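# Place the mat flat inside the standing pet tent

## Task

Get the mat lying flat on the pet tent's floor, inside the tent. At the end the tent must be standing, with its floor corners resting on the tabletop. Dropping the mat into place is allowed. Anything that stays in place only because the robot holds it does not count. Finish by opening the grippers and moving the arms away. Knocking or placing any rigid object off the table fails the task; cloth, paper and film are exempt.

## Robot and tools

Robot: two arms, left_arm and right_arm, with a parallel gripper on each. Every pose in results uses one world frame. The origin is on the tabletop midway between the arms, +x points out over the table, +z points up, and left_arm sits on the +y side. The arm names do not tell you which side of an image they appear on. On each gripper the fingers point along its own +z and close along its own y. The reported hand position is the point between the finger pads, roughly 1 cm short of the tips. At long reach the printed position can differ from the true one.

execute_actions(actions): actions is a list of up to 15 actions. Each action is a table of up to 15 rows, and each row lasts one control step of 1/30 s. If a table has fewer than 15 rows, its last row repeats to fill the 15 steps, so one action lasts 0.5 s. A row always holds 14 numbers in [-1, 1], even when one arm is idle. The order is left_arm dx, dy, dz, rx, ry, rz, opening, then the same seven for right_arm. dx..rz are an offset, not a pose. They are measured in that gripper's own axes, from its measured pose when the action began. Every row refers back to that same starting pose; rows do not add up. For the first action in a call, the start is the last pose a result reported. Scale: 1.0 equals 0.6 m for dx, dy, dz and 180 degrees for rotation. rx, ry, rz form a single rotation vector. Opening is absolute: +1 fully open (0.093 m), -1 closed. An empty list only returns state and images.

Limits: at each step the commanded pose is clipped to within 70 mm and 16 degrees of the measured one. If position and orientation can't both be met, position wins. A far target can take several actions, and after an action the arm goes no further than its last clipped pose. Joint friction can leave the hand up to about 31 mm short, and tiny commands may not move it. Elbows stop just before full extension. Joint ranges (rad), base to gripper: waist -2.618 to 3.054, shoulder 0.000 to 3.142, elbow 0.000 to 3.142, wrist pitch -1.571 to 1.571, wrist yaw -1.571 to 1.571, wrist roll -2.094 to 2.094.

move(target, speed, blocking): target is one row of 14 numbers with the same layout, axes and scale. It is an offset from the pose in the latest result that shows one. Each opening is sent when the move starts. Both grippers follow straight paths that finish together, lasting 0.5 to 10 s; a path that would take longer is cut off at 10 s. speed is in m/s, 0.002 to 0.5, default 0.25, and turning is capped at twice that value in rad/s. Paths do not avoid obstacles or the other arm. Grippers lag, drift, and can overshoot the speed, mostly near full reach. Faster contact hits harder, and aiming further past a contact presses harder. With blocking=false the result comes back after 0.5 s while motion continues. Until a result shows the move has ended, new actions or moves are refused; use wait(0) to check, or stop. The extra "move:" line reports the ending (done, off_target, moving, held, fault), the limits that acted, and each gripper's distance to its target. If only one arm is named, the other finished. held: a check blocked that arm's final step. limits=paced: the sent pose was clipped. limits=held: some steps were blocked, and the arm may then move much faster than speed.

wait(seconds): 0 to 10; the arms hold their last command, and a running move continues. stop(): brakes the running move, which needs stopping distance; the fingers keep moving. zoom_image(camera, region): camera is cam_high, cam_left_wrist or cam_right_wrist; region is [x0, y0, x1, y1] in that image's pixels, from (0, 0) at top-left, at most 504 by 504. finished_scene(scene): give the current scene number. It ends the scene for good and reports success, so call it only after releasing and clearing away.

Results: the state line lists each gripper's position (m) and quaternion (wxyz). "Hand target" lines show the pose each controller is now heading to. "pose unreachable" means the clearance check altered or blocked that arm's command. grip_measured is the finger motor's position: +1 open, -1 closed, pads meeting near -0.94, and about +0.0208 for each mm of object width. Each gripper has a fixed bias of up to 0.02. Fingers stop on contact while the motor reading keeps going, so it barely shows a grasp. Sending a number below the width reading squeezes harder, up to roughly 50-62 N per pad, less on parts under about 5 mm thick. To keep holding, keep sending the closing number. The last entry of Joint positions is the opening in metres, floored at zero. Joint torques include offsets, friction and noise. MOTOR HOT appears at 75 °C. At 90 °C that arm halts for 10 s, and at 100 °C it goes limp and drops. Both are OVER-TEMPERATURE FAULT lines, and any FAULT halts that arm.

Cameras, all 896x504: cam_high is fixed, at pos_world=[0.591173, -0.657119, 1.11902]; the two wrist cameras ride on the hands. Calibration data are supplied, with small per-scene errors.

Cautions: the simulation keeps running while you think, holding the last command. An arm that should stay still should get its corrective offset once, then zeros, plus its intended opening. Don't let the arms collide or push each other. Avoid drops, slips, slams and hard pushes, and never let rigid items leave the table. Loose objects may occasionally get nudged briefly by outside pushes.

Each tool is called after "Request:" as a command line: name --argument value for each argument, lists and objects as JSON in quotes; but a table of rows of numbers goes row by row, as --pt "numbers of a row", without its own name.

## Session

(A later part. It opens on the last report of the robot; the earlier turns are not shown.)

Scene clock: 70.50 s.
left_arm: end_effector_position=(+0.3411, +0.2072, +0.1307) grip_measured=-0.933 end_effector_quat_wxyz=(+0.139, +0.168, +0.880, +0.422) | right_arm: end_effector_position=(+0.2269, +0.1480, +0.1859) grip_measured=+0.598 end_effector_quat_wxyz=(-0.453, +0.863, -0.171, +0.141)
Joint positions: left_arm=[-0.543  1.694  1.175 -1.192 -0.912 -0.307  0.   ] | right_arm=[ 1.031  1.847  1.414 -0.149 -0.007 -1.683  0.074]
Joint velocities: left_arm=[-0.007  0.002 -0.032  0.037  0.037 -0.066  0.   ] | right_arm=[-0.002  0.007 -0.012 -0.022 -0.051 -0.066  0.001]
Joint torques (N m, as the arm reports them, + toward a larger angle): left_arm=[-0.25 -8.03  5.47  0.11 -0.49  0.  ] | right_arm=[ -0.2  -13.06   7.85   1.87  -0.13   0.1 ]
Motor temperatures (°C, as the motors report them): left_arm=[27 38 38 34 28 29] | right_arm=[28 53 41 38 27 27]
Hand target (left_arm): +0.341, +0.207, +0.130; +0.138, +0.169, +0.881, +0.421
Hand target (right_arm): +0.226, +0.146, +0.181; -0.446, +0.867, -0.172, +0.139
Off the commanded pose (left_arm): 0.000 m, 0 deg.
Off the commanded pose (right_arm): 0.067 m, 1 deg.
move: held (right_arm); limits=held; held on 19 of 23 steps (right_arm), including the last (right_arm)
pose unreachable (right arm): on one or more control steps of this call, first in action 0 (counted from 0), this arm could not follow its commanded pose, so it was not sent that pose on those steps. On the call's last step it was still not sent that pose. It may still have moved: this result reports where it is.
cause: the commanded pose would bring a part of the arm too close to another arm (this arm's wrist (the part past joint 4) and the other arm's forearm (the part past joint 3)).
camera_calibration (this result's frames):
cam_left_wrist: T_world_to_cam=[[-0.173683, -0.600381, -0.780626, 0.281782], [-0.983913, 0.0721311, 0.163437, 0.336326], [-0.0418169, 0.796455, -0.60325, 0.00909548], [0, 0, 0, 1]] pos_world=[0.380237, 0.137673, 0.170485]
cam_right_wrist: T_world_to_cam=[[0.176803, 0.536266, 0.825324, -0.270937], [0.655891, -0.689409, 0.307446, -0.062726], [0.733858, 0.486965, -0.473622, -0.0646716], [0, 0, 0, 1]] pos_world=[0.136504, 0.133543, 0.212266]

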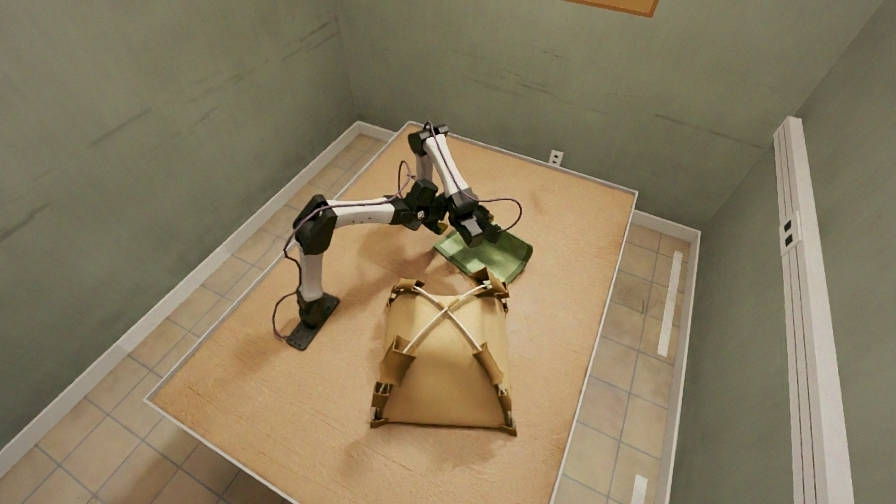

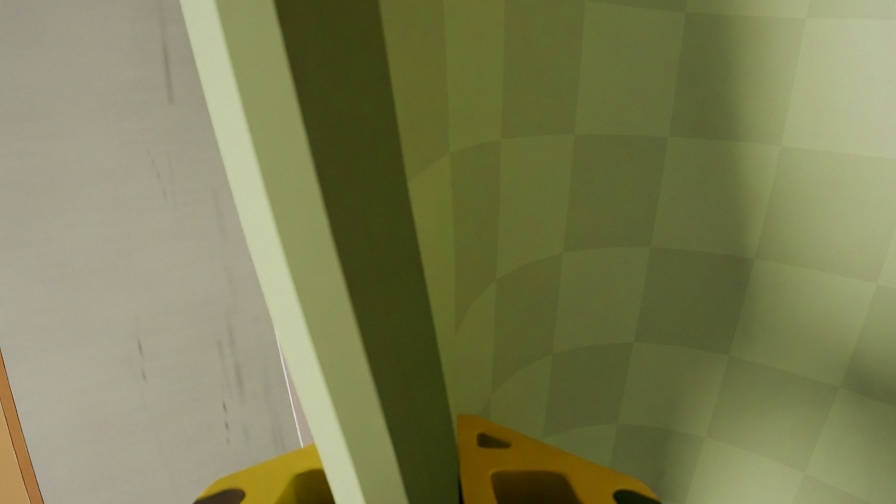

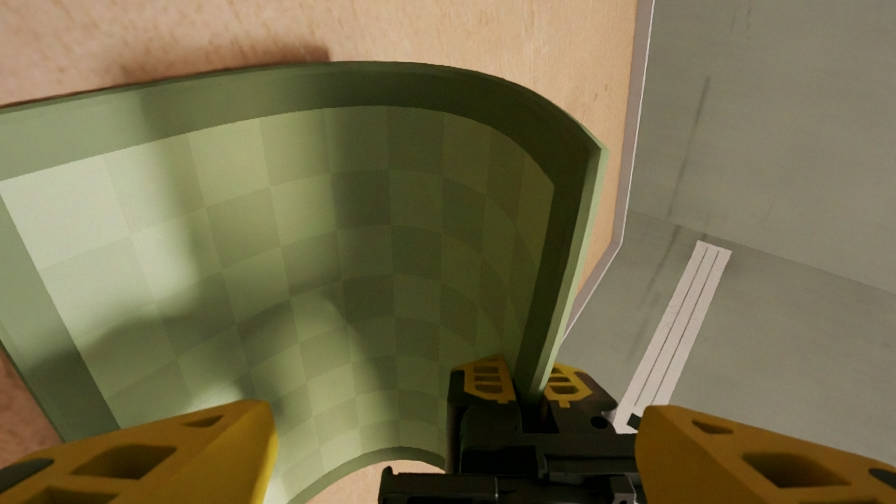

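Request:
move --target '[0, 0, 0, 0, 0, 0, -0.95, 0.0, 0.04, 0.02, 0.125, 0, 0, 0.6]' --speed 0.25

Scene clock: 75.97 s.
left_arm: end_effector_position=(+0.3412, +0.2073, +0.1308) grip_measured=-0.933 end_effector_quat_wxyz=(+0.139, +0.168, +0.880, +0.422) | right_arm: end_effector_position=(+0.2251, +0.1469, +0.1806) grip_measured=+0.598 end_effector_quat_wxyz=(-0.629, +0.746, -0.134, +0.175)
Joint positions: left_arm=[-0.543  1.694  1.175 -1.192 -0.913 -0.307  0.   ] | right_arm=[ 1.012  1.869  0.995  0.725 -0.074 -1.676  0.074]
Joint velocities: left_arm=[ 0.007  0.012  0.002 -0.066  0.007 -0.022  0.001] | right_arm=[-0.022 -0.007 -0.002  0.037  0.022 -0.022 -0.001]
Joint torques (N m, as the arm reports them, + toward a larger angle): left_arm=[-0.24 -8.03  5.47  0.1  -0.51 -0.03] | right_arm=[ -1.1  -10.45   5.77   2.2   -0.17   0.16]
Motor temperatures (°C, as the motors report them): left_arm=[27 38 38 34 28 29] | right_arm=[28 54 41 38 27 27]
Hand target (left_arm): +0.341, +0.207, +0.131; +0.139, +0.168, +0.880, +0.421
Hand target (right_arm): +0.227, +0.142, +0.160; -0.614, +0.758, -0.141, +0.169
Off the commanded pose (left_arm): 0.000 m, 0 deg.
Off the commanded pose (right_arm): 0.022 m, 2 deg.
move: off_target (right_arm)
camera_calibration (this result's frames):
cam_left_wrist: T_world_to_cam=[[-0.173269, -0.59963, -0.781295, 0.281756], [-0.984008, 0.0721372, 0.162861, 0.336486], [-0.041296, 0.79702, -0.60254, 0.00873527], [0, 0, 0, 1]] pos_world=[0.380285, 0.137714, 0.170597]
cam_right_wrist: T_world_to_cam=[[-0.00997052, 0.180145, 0.983589, -0.199808], [0.643788, -0.751501, 0.144164, -0.0193664], [0.765139, 0.634661, -0.108483, -0.160051], [0, 0, 0, 1]] pos_world=[0.132937, 0.123019, 0.181958]

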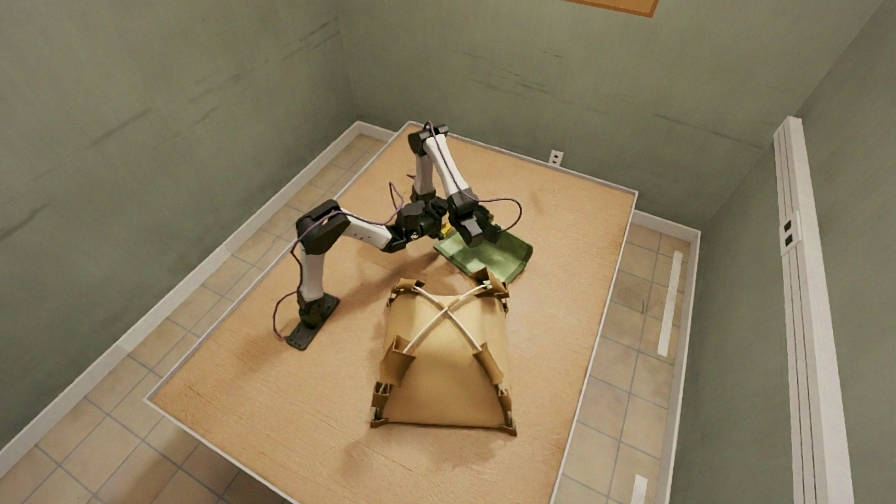

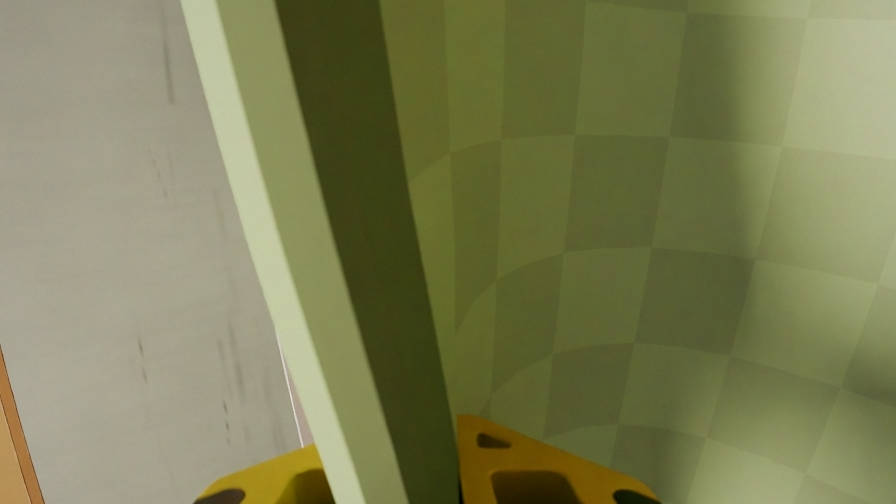

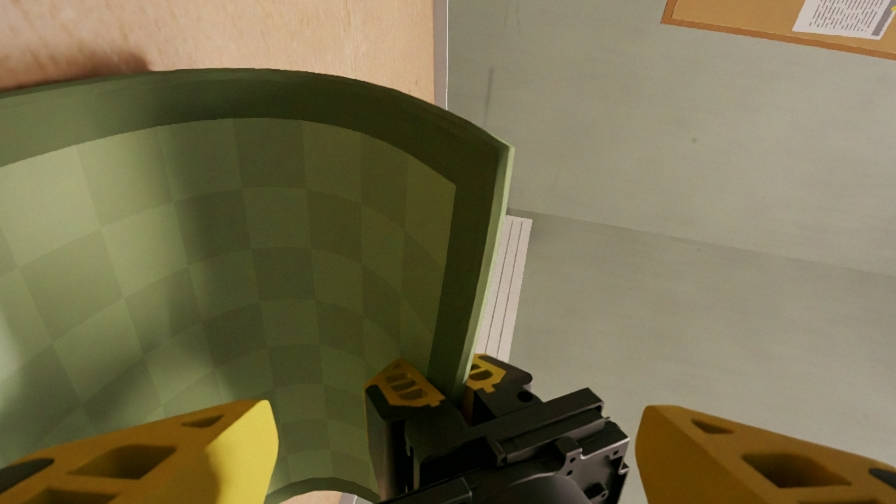

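Request:
move --target '[0, 0, 0, 0, 0, 0, -0.95, 0.0, 0.03, 0.18, 0, 0, 0, 0.6]' --speed 0.12

Scene clock: 78.00 s.
left_arm: end_effector_position=(+0.3413, +0.2073, +0.1309) grip_measured=-0.933 end_effector_quat_wxyz=(+0.139, +0.168, +0.880, +0.422) | right_arm: end_effector_position=(+0.2726, +0.2350, +0.1603) grip_measured=+0.598 end_effector_quat_wxyz=(-0.643, +0.733, -0.131, +0.181)
Joint positions: left_arm=[-0.543  1.694  1.175 -1.192 -0.914 -0.307  0.   ] | right_arm=[ 1.019  2.247  1.451  0.688 -0.067 -1.676  0.074]
Joint velocities: left_arm=[ 0.022 -0.007  0.007 -0.007 -0.066  0.051  0.   ] | right_arm=[ 0.002  0.012  0.017 -0.051  0.051  0.037  0.   ]
Joint torques (N m, as the arm reports them, + toward a larger angle): left_arm=[-0.25 -8.04  5.48  0.09 -0.51 -0.03] | right_arm=[  0.65 -14.4    8.75   1.94  -0.03   0.15]
Motor temperatures (°C, as the motors report them): left_arm=[27 38 38 33 28 29] | right_arm=[28 54 41 39 27 27]
Hand target (left_arm): +0.341, +0.207, +0.131; +0.139, +0.168, +0.880, +0.422
Hand target (right_arm): +0.270, +0.239, +0.144; -0.629, +0.745, -0.134, +0.175
Off the commanded pose (left_arm): 0.000 m, 0 deg.
Off the commanded pose (right_arm): 0.014 m, 2 deg.
move: off_target (right_arm)
camera_calibration (this result's frames):
cam_left_wrist: T_world_to_cam=[[-0.172993, -0.599128, -0.781741, 0.281738], [-0.984071, 0.0721416, 0.162478, 0.336592], [-0.0409489, 0.797396, -0.602065, 0.00849512], [0, 0, 0, 1]] pos_world=[0.380317, 0.137741, 0.170672]
cam_right_wrist: T_world_to_cam=[[-0.0307576, 0.145736, 0.988845, -0.182312], [0.640338, -0.756762, 0.131449, 0.0234244], [0.767477, 0.637239, -0.0700444, -0.261851], [0, 0, 0, 1]] pos_world=[0.180358, 0.211158, 0.158858]

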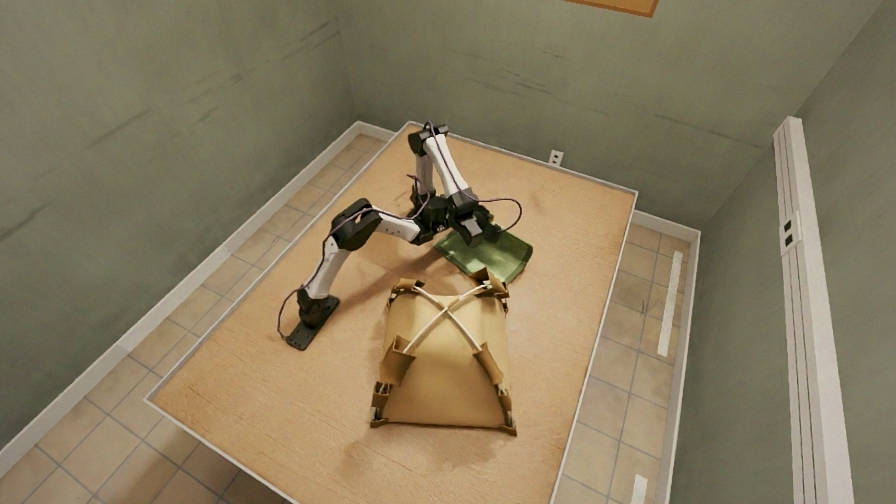

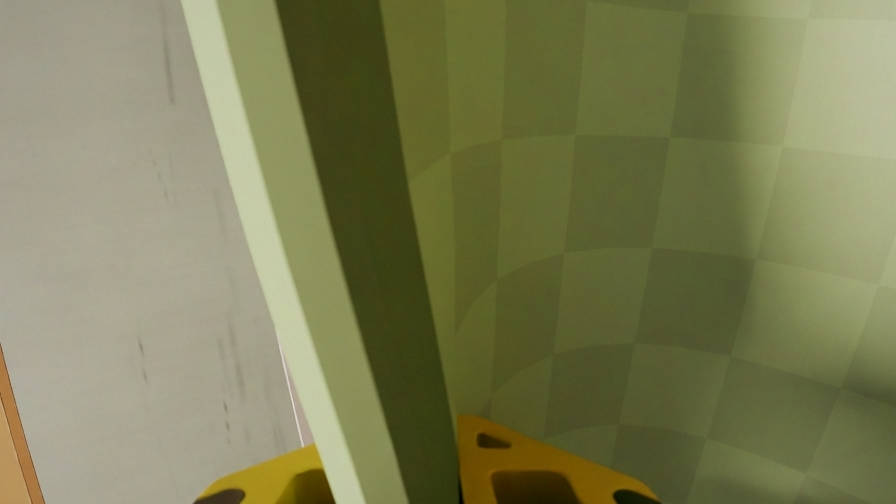

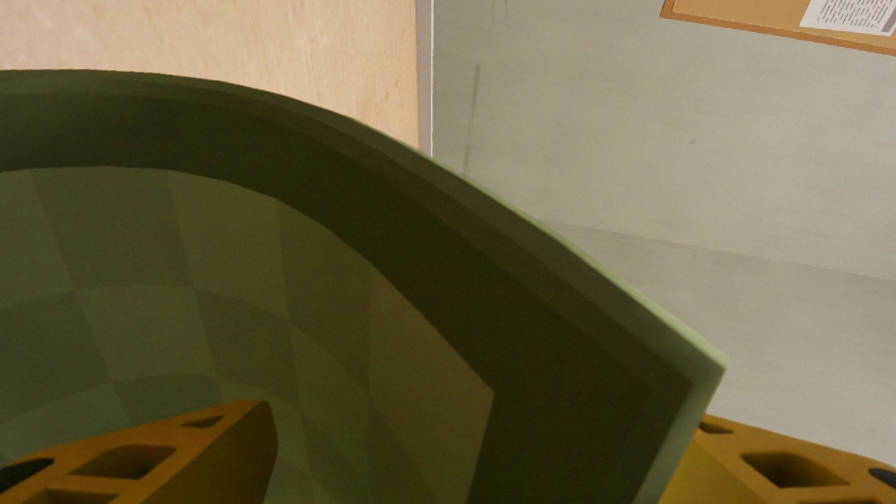

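Request:
move --target '[0, 0, 0, 0, 0, 0, -0.95, 0.03, 0.01, 0.055, -0.02, 0, 0, 0.75]' --speed 0.08

Scene clock: 79.13 s.
left_arm: end_effector_position=(+0.3413, +0.2074, +0.1311) grip_measured=-0.933 end_effector_quat_wxyz=(+0.139, +0.168, +0.880, +0.423) | right_arm: end_effector_position=(+0.2745, +0.2384, +0.1711) grip_measured=+0.748 end_effector_quat_wxyz=(-0.650, +0.726, -0.129, +0.184)
Joint positions: left_arm=[-0.543  1.694  1.175 -1.192 -0.915 -0.307  0.   ] | right_arm=[ 1.019  2.247  1.477  0.683 -0.067 -1.676  0.081]
Joint velocities: left_arm=[ 0.002 -0.007  0.002  0.007  0.022  0.007 -0.   ] | right_arm=[-0.012  0.007  0.002 -0.022  0.022  0.007  0.   ]
Joint torques (N m, as the arm reports them, + toward a larger angle): left_arm=[-0.25 -8.04  5.47  0.1  -0.52 -0.03] | right_arm=[ -0.17 -16.54   7.5    2.15  -0.09   0.12]
Motor temperatures (°C, as the motors report them): left_arm=[27 38 38 33 28 29] | right_arm=[28 54 41 39 27 27]
Hand target (left_arm): +0.341, +0.207, +0.131; +0.139, +0.168, +0.880, +0.422
Hand target (right_arm): +0.274, +0.238, +0.165; -0.645, +0.731, -0.130, +0.182
Off the commanded pose (left_arm): 0.000 m, 0 deg.
Off the commanded pose (right_arm): 0.039 m, 5 deg.
move: held (left_arm, right_arm); limits=held; held on 18 of 22 steps (right_arm, left_arm), including the last (right_arm, left_arm)
pose unreachable (left arm): on one or more control steps of this call, first in action 0 (counted from 0), this arm could not follow its commanded pose, so it was not sent that pose on those steps. On the call's last step it was still not sent that pose. It may still have moved: this result reports where it is.
cause: the commanded pose would bring a part of the arm too close to another arm (this arm's wrist (the part past joint 5) and the other arm's wrist (the part past joint 4)).
pose unreachable (right arm): on one or more control steps of this call, first in action 0 (counted from 0), this arm could not follow its commanded pose, so it was not sent that pose on those steps. On the call's last step it was still not sent that pose. It may still have moved: this result reports where it is.
cause: the commanded pose would bring a part of the arm too close to another arm (this arm's wrist (the part past joint 4) and the other arm's wrist (the part past joint 5)).
camera_calibration (this result's frames):
cam_left_wrist: T_world_to_cam=[[-0.172716, -0.598627, -0.782186, 0.28172], [-0.984134, 0.0721462, 0.162094, 0.336699], [-0.0406019, 0.797772, -0.601591, 0.00825495], [0, 0, 0, 1]] pos_world=[0.380349, 0.137768, 0.170747]
cam_right_wrist: T_world_to_cam=[[-0.0412348, 0.127366, 0.990998, -0.186573], [0.638986, -0.759133, 0.124154, 0.0255225], [0.768113, 0.638353, -0.0500823, -0.268618], [0, 0, 0, 1]] pos_world=[0.182327, 0.214611, 0.168272]

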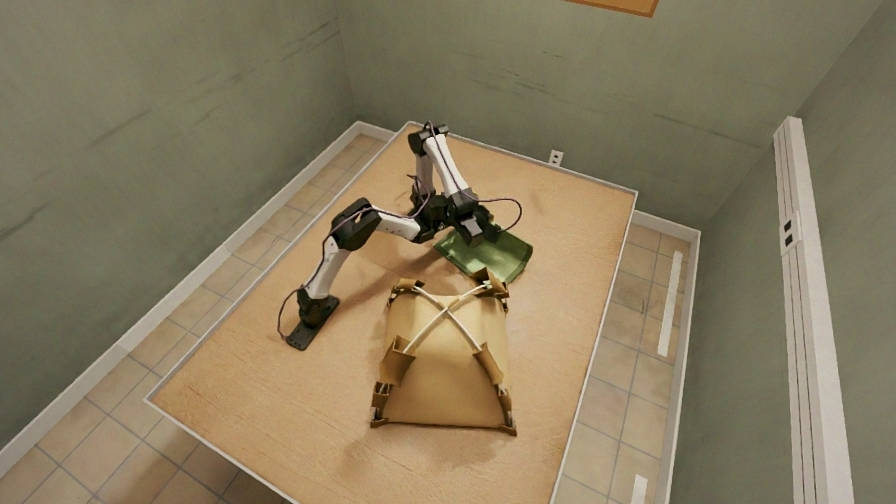

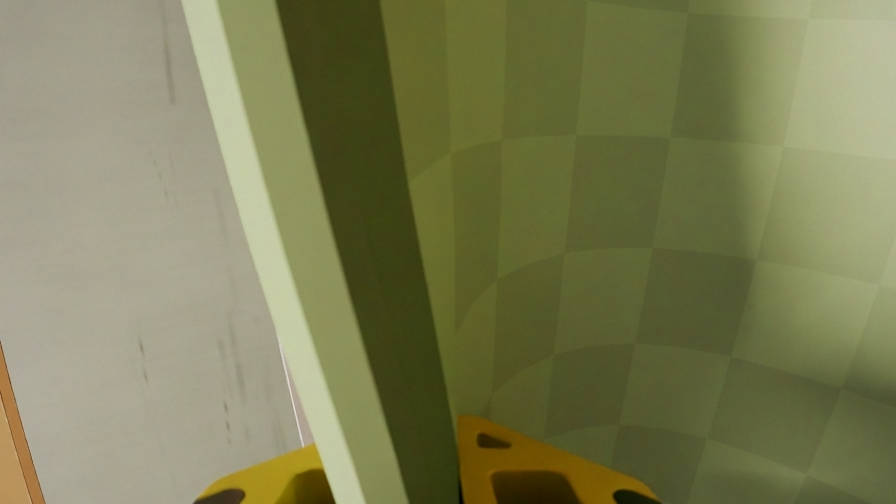

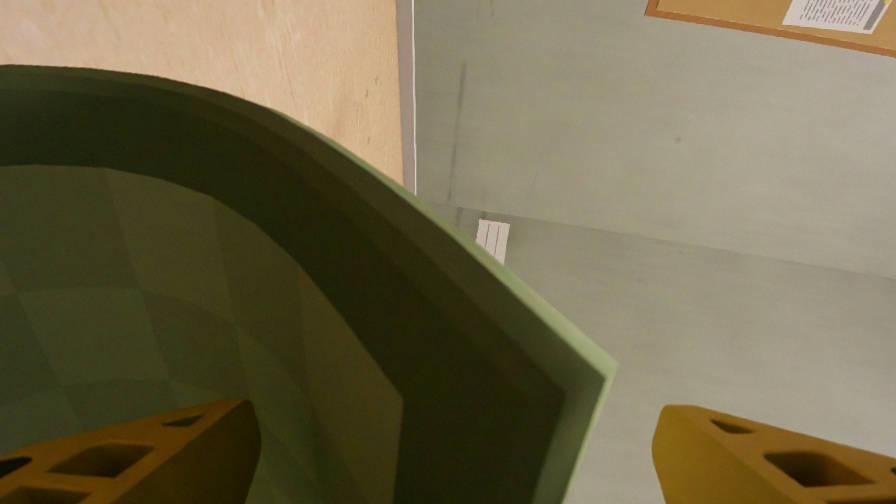

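Request:
execute_actions --actions '[]'

Scene clock: 81.50 s.
left_arm: end_effector_position=(+0.3413, +0.2074, +0.1311) grip_measured=-0.933 end_effector_quat_wxyz=(+0.139, +0.168, +0.880, +0.423) | right_arm: end_effector_position=(+0.2745, +0.2384, +0.1711) grip_measured=+0.748 end_effector_quat_wxyz=(-0.650, +0.726, -0.129, +0.184)
Joint positions: left_arm=[-0.543  1.694  1.175 -1.192 -0.915 -0.307  0.   ] | right_arm=[ 1.019  2.247  1.477  0.683 -0.067 -1.676  0.081]
Joint velocities: left_arm=[-0.017 -0.007 -0.022  0.022 -0.037 -0.081 -0.001] | right_arm=[-0.002 -0.012 -0.007  0.022  0.022 -0.066  0.   ]
Joint torques (N m, as the arm reports them, + toward a larger angle): left_arm=[-0.24 -8.03  5.47  0.1  -0.51 -0.03] | right_arm=[ -0.22 -16.49   7.54   2.14  -0.11   0.12]
Motor temperatures (°C, as the motors report them): left_arm=[27 38 38 33 28 29] | right_arm=[28 55 41 39 27 27]
Hand target (left_arm): +0.341, +0.207, +0.131; +0.139, +0.168, +0.880, +0.422
Hand target (right_arm): +0.274, +0.238, +0.165; -0.645, +0.731, -0.130, +0.182
Off the commanded pose (left_arm): 0.000 m, 0 deg.
Off the commanded pose (right_arm): 0.039 m, 5 deg.
previous command not reached (right arm): its pose would have brought a part of the arm too close to another arm.
camera_calibration (this result's frames):
cam_left_wrist: T_world_to_cam=[[-0.172716, -0.598627, -0.782186, 0.28172], [-0.984134, 0.0721462, 0.162094, 0.336699], [-0.0406019, 0.797772, -0.601591, 0.00825495], [0, 0, 0, 1]] pos_world=[0.380349, 0.137768, 0.170747]
cam_right_wrist: T_world_to_cam=[[-0.0412348, 0.127366, 0.990998, -0.186573], [0.638986, -0.759133, 0.124154, 0.0255225], [0.768113, 0.638353, -0.0500823, -0.268618], [0, 0, 0, 1]] pos_world=[0.182327, 0.214611, 0.168272]

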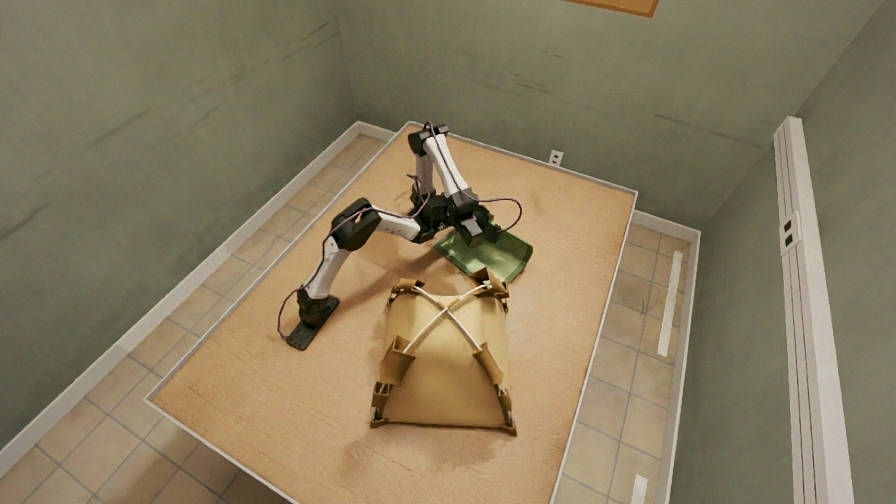

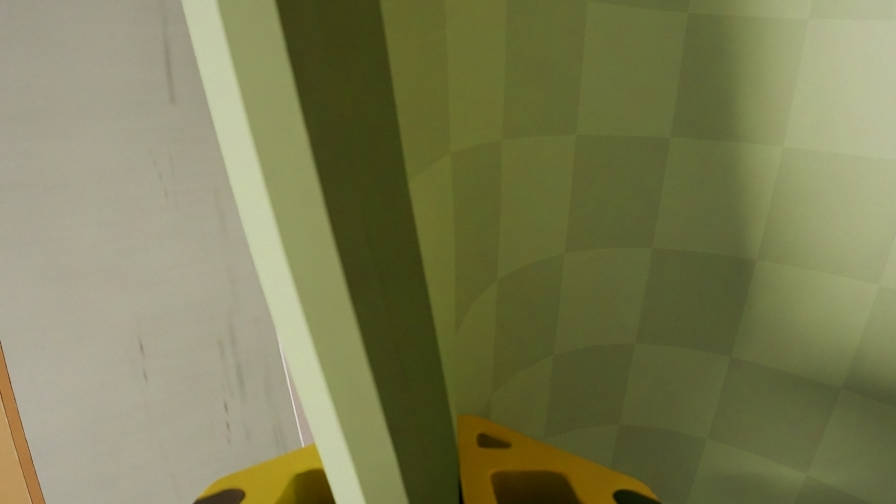

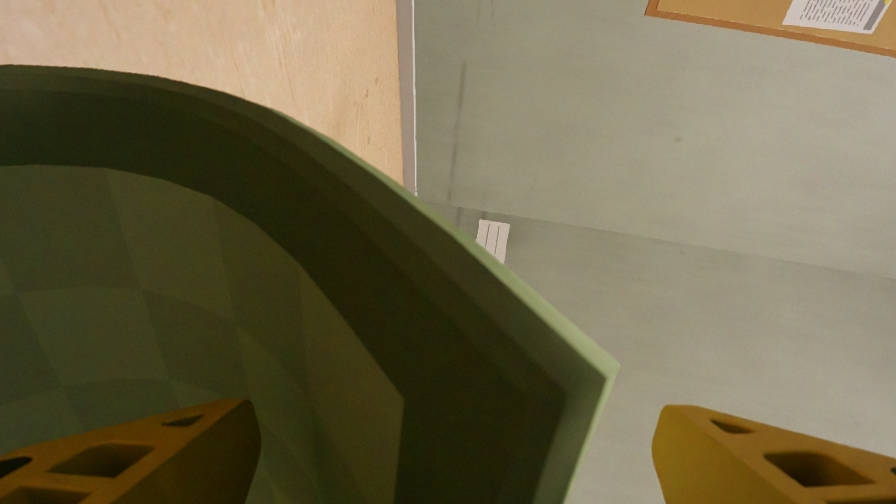

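Request:
zoom_image --camera "cam_high" --region '[340, 110, 600, 320]'

Region (340, 110, 600, 320) of cam_high's 896x504 image, scaled by 1.938, with more detail than that image has; it fills the top 407 rows of this view, and the rest is white.

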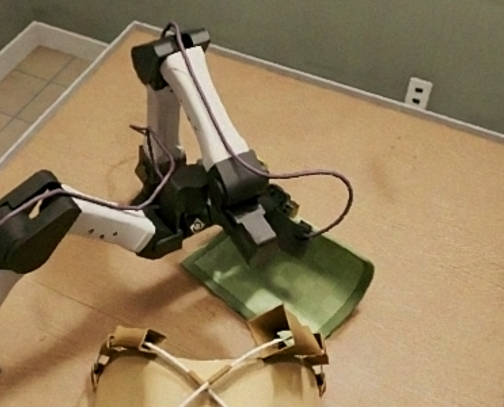

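Request:
execute_actions --actions '[[[0,0,0,0,0,0,-0.95,0,0,0,0,0,0,0.4],[0,0,0,0,0,0,-0.95,0,0,0,0,0,0,0.4],[0,0,0,0,0,0,-0.95,0,0,0,0,0,0,0.3],[0,0,0,0,0,0,-0.95,0,0,0,0,0,0,0.2],[0,0,0,0,0,0,-0.95,0,0,0,0,0,0,0.1],[0,0,0,0,0,0,-0.95,0,0,0,0,0,0,0.0],[0,0,0,0,0,0,-0.95,0,0,0,0,0,0,-0.1],[0,0,0,0,0,0,-0.95,0,0,0,0,0,0,-0.2],[0,0,0,0,0,0,-0.95,0,0,0,0,0,0,-0.3]]]'

Scene clock: 83.80 s.
left_arm: end_effector_position=(+0.3421, +0.2085, +0.1329) grip_measured=-0.933 end_effector_quat_wxyz=(+0.142, +0.168, +0.877, +0.428) | right_arm: end_effector_position=(+0.2744, +0.2382, +0.1684) grip_measured=-0.298 end_effector_quat_wxyz=(-0.647, +0.729, -0.130, +0.182)
Joint positions: left_arm=[-0.543  1.694  1.175 -1.193 -0.929 -0.307  0.   ] | right_arm=[ 1.019  2.247  1.477  0.672 -0.067 -1.676  0.031]
Joint velocities: left_arm=[ 0.002 -0.017 -0.027 -0.037 -0.022 -0.022 -0.001] | right_arm=[ 0.002  0.002  0.007 -0.007  0.007  0.007 -0.001]
Joint torques (N m, as the arm reports them, + toward a larger angle): left_arm=[-0.25 -8.05  5.57  0.13 -0.39 -0.03] | right_arm=[ -0.22 -16.71   7.81   2.34  -0.1    0.13]
Motor temperatures (°C, as the motors report them): left_arm=[27 38 38 33 28 29] | right_arm=[28 56 41 39 27 27]
Hand target (left_arm): +0.341, +0.207, +0.131; +0.139, +0.168, +0.880, +0.423
Hand target (right_arm): +0.275, +0.238, +0.171; -0.650, +0.726, -0.129, +0.184
Off the commanded pose (left_arm): 0.002 m, 1 deg.
Off the commanded pose (right_arm): 0.003 m, 1 deg.
camera_calibration (this result's frames):
cam_left_wrist: T_world_to_cam=[[-0.168681, -0.588868, -0.790431, 0.281681], [-0.985045, 0.0721342, 0.156473, 0.338162], [-0.035125, 0.805004, -0.592229, 0.00386648], [0, 0, 0, 1]] pos_world=[0.380755, 0.138368, 0.172026]
cam_right_wrist: T_world_to_cam=[[-0.0358062, 0.136884, 0.98994, -0.187487], [0.639677, -0.757922, 0.127939, 0.0246533], [0.76781, 0.637822, -0.0604232, -0.26657], [0, 0, 0, 1]] pos_world=[0.182192, 0.214374, 0.16634]

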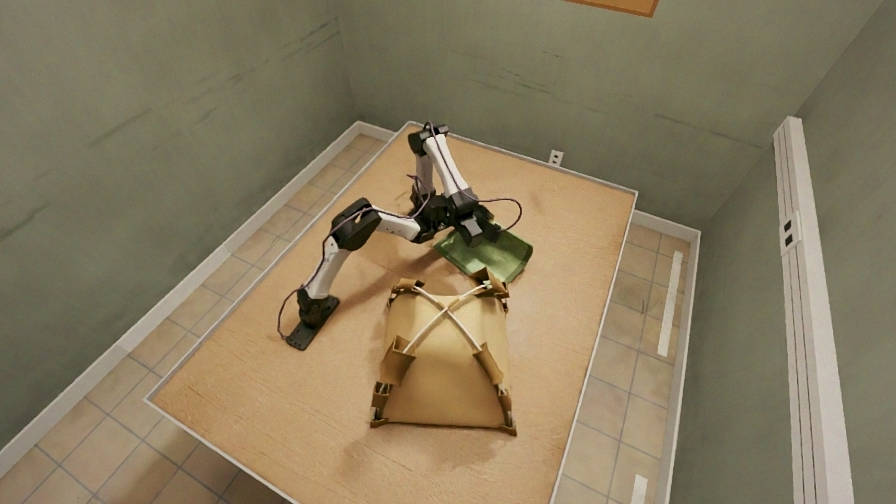

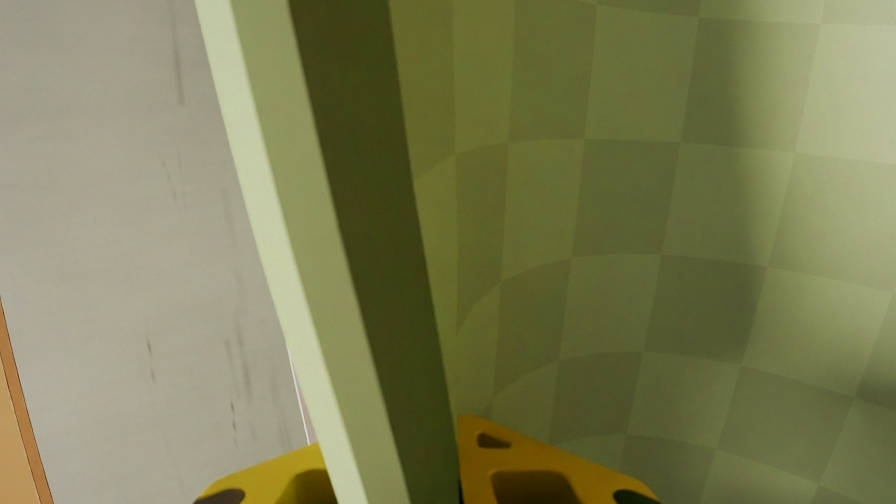

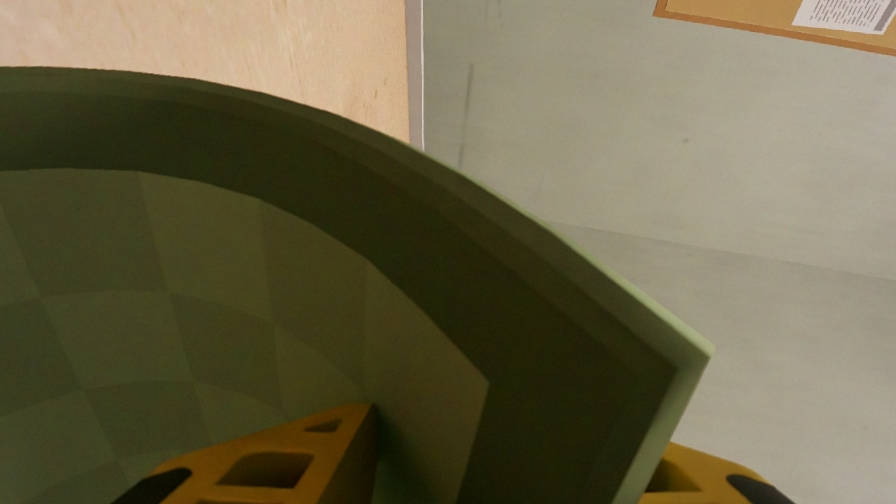

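Request:
execute_actions --actions '[[[0,0,0,0,0,0,-0.95,0,0,0,0,0,0,-0.4],[0,0,0,0,0,0,-0.95,0,0,0,0,0,0,-0.5],[0,0,0,0,0,0,-0.95,0,0,0,0,0,0,-0.55],[0,0,0,0,0,0,-0.95,0,0,0,0,0,0,-0.6],[0,0,0,0,0,0,-0.95,0,0,0,0,0,0,-0.65],[0,0,0,0,0,0,-0.95,0,0,0,0,0,0,-0.7],[0,0,0,0,0,0,-0.95,0,0,0,0,0,0,-0.75],[0,0,0,0,0,0,-0.95,0,0,0,0,0,0,-0.8],[0,0,0,0,0,0,-0.95,0,0,0,0,0,0,-0.85],[0,0,0,0,0,0,-0.95,0,0,0,0,0,0,-0.92]]]'

Scene clock: 84.97 s.
left_arm: end_effector_position=(+0.3433, +0.2102, +0.1358) grip_measured=-0.933 end_effector_quat_wxyz=(+0.145, +0.168, +0.872, +0.437) | right_arm: end_effector_position=(+0.2744, +0.2375, +0.1627) grip_measured=-0.908 end_effector_quat_wxyz=(-0.638, +0.737, -0.133, +0.180)
Joint positions: left_arm=[-0.543  1.694  1.175 -1.196 -0.949 -0.307  0.   ] | right_arm=[ 1.019  2.247  1.477  0.648 -0.064 -1.675  0.002]
Joint velocities: left_arm=[-0.002  0.022 -0.022 -0.051 -0.051 -0.022 -0.   ] | right_arm=[-0.007 -0.012 -0.007 -0.037 -0.022 -0.037 -0.   ]
Joint torques (N m, as the arm reports them, + toward a larger angle): left_arm=[-0.26 -7.97  5.42  0.1  -0.29 -0.03] | right_arm=[ -0.24 -16.78   7.83   2.44  -0.12   0.13]
Motor temperatures (°C, as the motors report them): left_arm=[27 38 38 33 28 29] | right_arm=[28 56 41 39 27 27]
Hand target (left_arm): +0.342, +0.209, +0.133; +0.142, +0.168, +0.877, +0.428
Hand target (right_arm): +0.274, +0.238, +0.168; -0.647, +0.729, -0.130, +0.182
Off the commanded pose (left_arm): 0.004 m, 1 deg.
Off the commanded pose (right_arm): 0.006 m, 1 deg.
camera_calibration (this result's frames):
cam_left_wrist: T_world_to_cam=[[-0.162375, -0.573802, -0.802737, 0.2815], [-0.986365, 0.0722932, 0.147843, 0.340376], [-0.0268003, 0.815797, -0.577717, -0.00285124], [0, 0, 0, 1]] pos_world=[0.381367, 0.139244, 0.174001]
cam_right_wrist: T_world_to_cam=[[-0.0237589, 0.157224, 0.987277, -0.189456], [0.639484, -0.756699, 0.135893, 0.0232862], [0.768437, 0.634577, -0.0825638, -0.262286], [0, 0, 0, 1]] pos_world=[0.182158, 0.213848, 0.162226]

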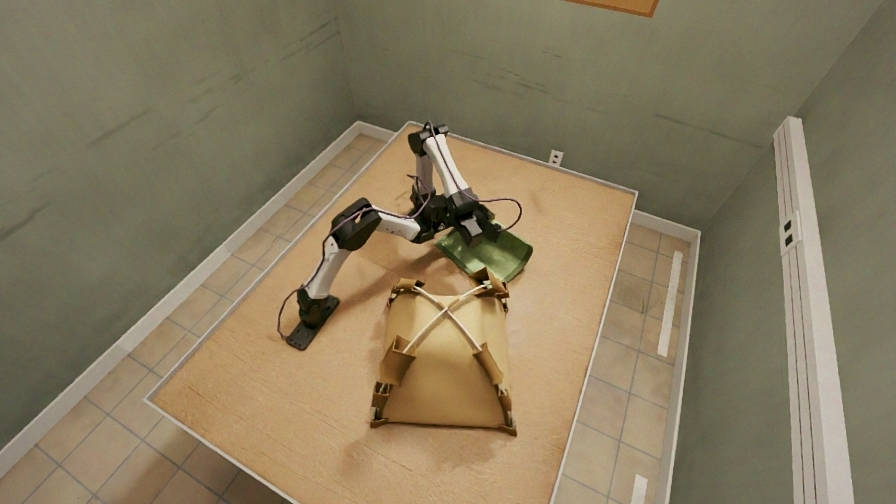

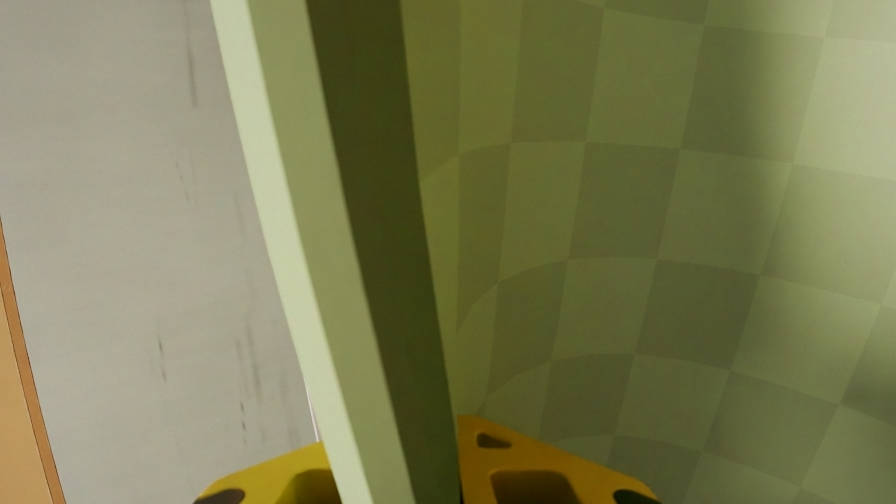

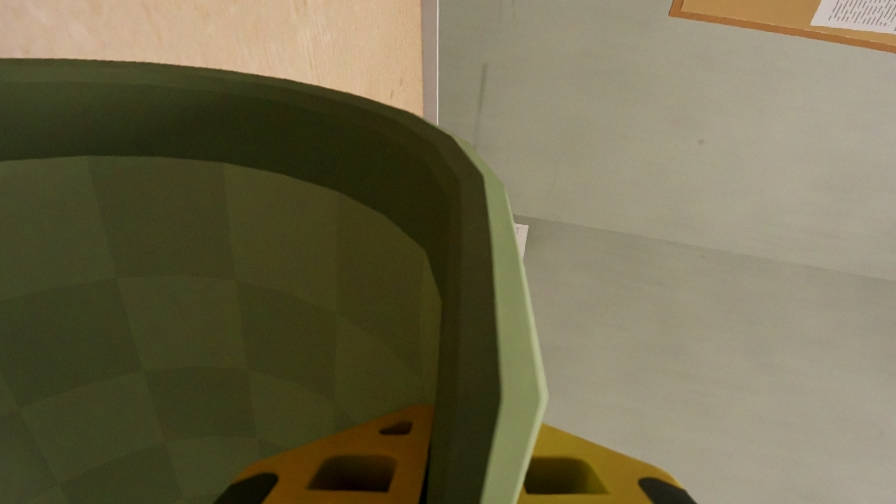

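Request:
execute_actions --actions '[[[0,0,0,0,0,0,-0.8,0,0,0,0,0,0,-0.92],[0,0,0,0,0,0,-0.7,0,0,0,0,0,0,-0.92],[0,0,0,0,0,0,-0.6,0,0,0,0,0,0,-0.92],[0,0,0,0,0,0,-0.5,0,0,0,0,0,0,-0.92],[0,0,0,0,0,0,-0.45,0,0,0,0,0,0,-0.92]]]'

Request:
move --target '[-0.19,0.0,0.04,0,0,0,-0.45,0,0,0,0,0,0,-0.92]' --speed 0.12

Scene clock: 87.87 s.
left_arm: end_effector_position=(+0.3436, +0.2106, +0.1364) grip_measured=-0.451 end_effector_quat_wxyz=(+0.146, +0.168, +0.871, +0.439) | right_arm: end_effector_position=(+0.2745, +0.2374, +0.1619) grip_measured=-0.908 end_effector_quat_wxyz=(-0.637, +0.738, -0.133, +0.180)
Joint positions: left_arm=[-0.543  1.694  1.175 -1.196 -0.954 -0.307  0.024] | right_arm=[ 1.019  2.247  1.477  0.645 -0.064 -1.675  0.002]
Joint velocities: left_arm=[-0.002 -0.022 -0.007  0.037 -0.022 -0.037  0.002] | right_arm=[-0.007 -0.007 -0.002 -0.022 -0.007  0.007 -0.001]
Joint torques (N m, as the arm reports them, + toward a larger angle): left_arm=[-0.24 -8.01  5.44  0.1  -0.48 -0.03] | right_arm=[ -0.2  -16.82   7.86   2.26  -0.13   0.12]
Motor temperatures (°C, as the motors report them): left_arm=[27 38 38 33 28 29] | right_arm=[28 57 42 40 27 27]
Hand target (left_arm): +0.343, +0.210, +0.136; +0.145, +0.168, +0.872, +0.437
Hand target (right_arm): +0.274, +0.237, +0.163; -0.638, +0.737, -0.133, +0.180
Off the commanded pose (left_arm): 0.001 m, 0 deg.
Off the commanded pose (right_arm): 0.001 m, 0 deg.
camera_calibration (this result's frames):
cam_left_wrist: T_world_to_cam=[[-0.160903, -0.570542, -0.805352, 0.281417], [-0.986655, 0.0723657, 0.145859, 0.340887], [-0.024939, 0.818074, -0.574572, -0.00431381], [0, 0, 0, 1]] pos_world=[0.381511, 0.139421, 0.17444]
cam_right_wrist: T_world_to_cam=[[-0.02206, 0.160199, 0.986838, -0.189724], [0.639424, -0.756531, 0.137106, 0.0230856], [0.768538, 0.634033, -0.0857461, -0.261668], [0, 0, 0, 1]] pos_world=[0.182155, 0.213765, 0.161625]

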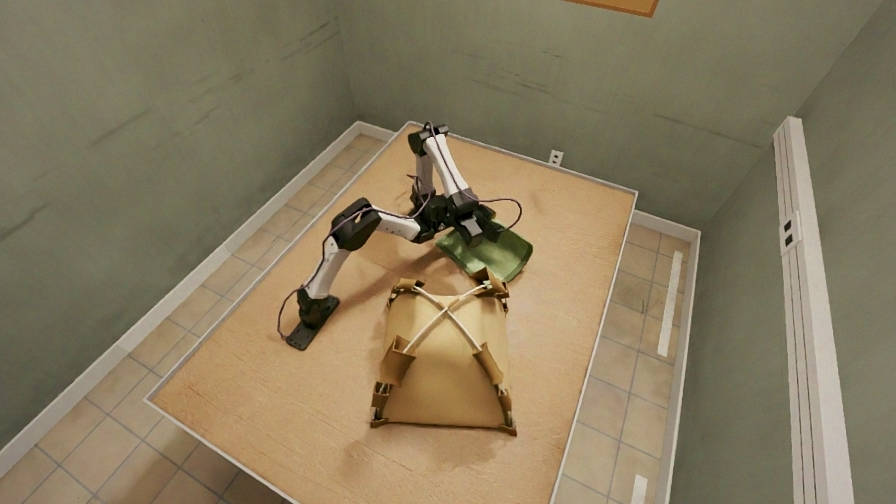

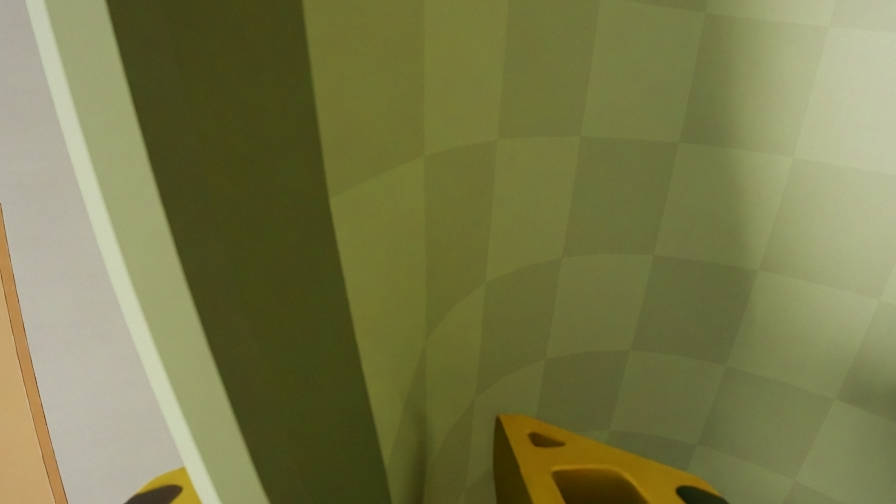

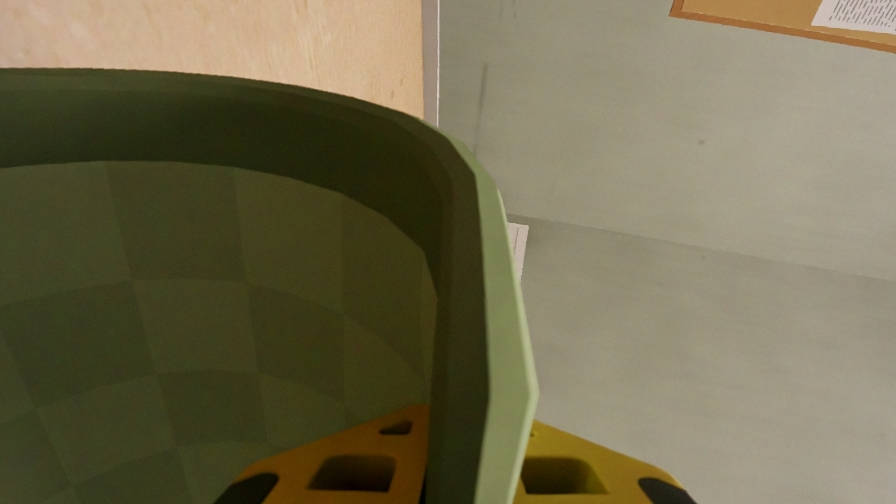

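Scene clock: 89.20 s.
left_arm: end_effector_position=(+0.4510, +0.1800, +0.1314) grip_measured=-0.451 end_effector_quat_wxyz=(+0.146, +0.170, +0.871, +0.437) | right_arm: end_effector_position=(+0.2750, +0.2371, +0.1619) grip_measured=-0.908 end_effector_quat_wxyz=(-0.636, +0.738, -0.134, +0.181)
Joint positions: left_arm=[-0.447  2.056  1.638 -1.158 -0.958 -0.137  0.024] | right_arm=[ 1.019  2.247  1.477  0.645 -0.06  -1.675  0.002]
Joint velocities: left_arm=[ 0.007 -0.017 -0.007 -0.007 -0.007 -0.066 -0.   ] | right_arm=[-0.002 -0.002 -0.012  0.037  0.007  0.007  0.   ]
Joint torques (N m, as the arm reports them, + toward a larger angle): left_arm=[  0.1  -10.87   7.42   0.31  -0.6    0.03] | right_arm=[ -0.23 -16.82   7.83   2.22  -0.14   0.13]
Motor temperatures (°C, as the motors report them): left_arm=[27 38 38 33 28 29] | right_arm=[28 58 42 40 27 27]
Hand target (left_arm): +0.456, +0.180, +0.133; +0.148, +0.169, +0.870, +0.439
Hand target (right_arm): +0.274, +0.237, +0.162; -0.637, +0.738, -0.133, +0.180
Off the commanded pose (left_arm): 0.006 m, 0 deg.
Off the commanded pose (right_arm): 0.001 m, 0 deg.
move: done
camera_calibration (this result's frames):
cam_left_wrist: T_world_to_cam=[[-0.163941, -0.572829, -0.803113, 0.278733], [-0.986176, 0.0753011, 0.147601, 0.448808], [-0.0240748, 0.816208, -0.577256, 0.0208038], [0, 0, 0, 1]] pos_world=[0.488801, 0.108891, 0.169619]
cam_right_wrist: T_world_to_cam=[[-0.0218602, 0.160514, 0.986791, -0.189783], [0.636499, -0.758913, 0.137547, 0.023801], [0.770967, 0.631099, -0.0855773, -0.261932], [0, 0, 0, 1]] pos_world=[0.182643, 0.213831, 0.161587]

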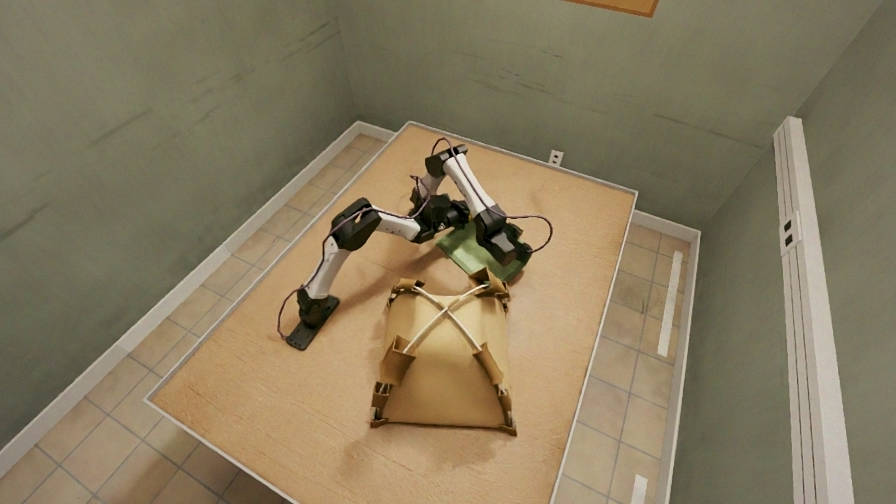

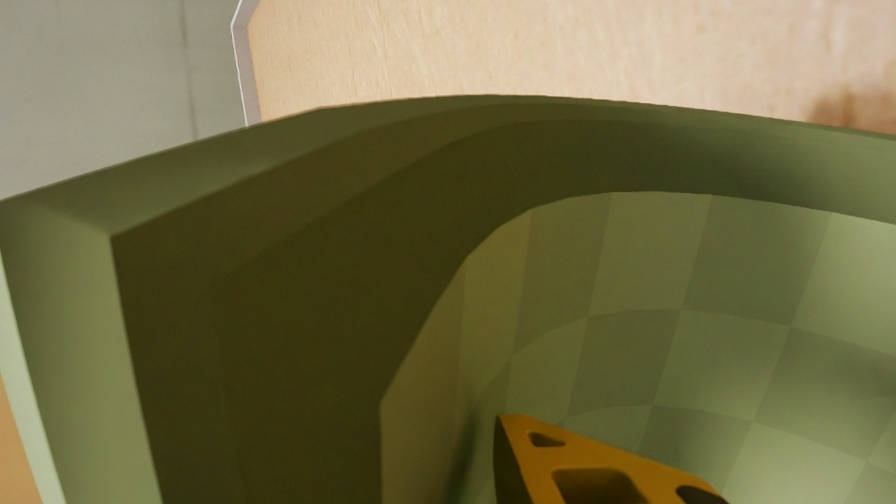

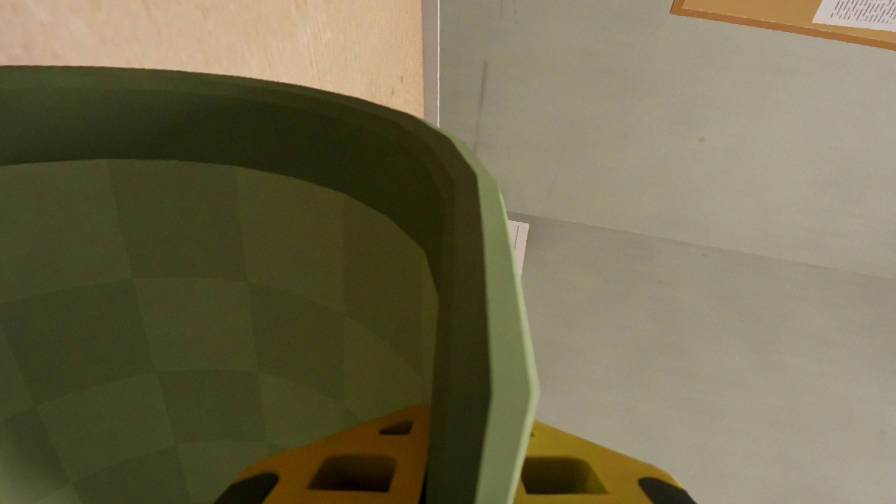

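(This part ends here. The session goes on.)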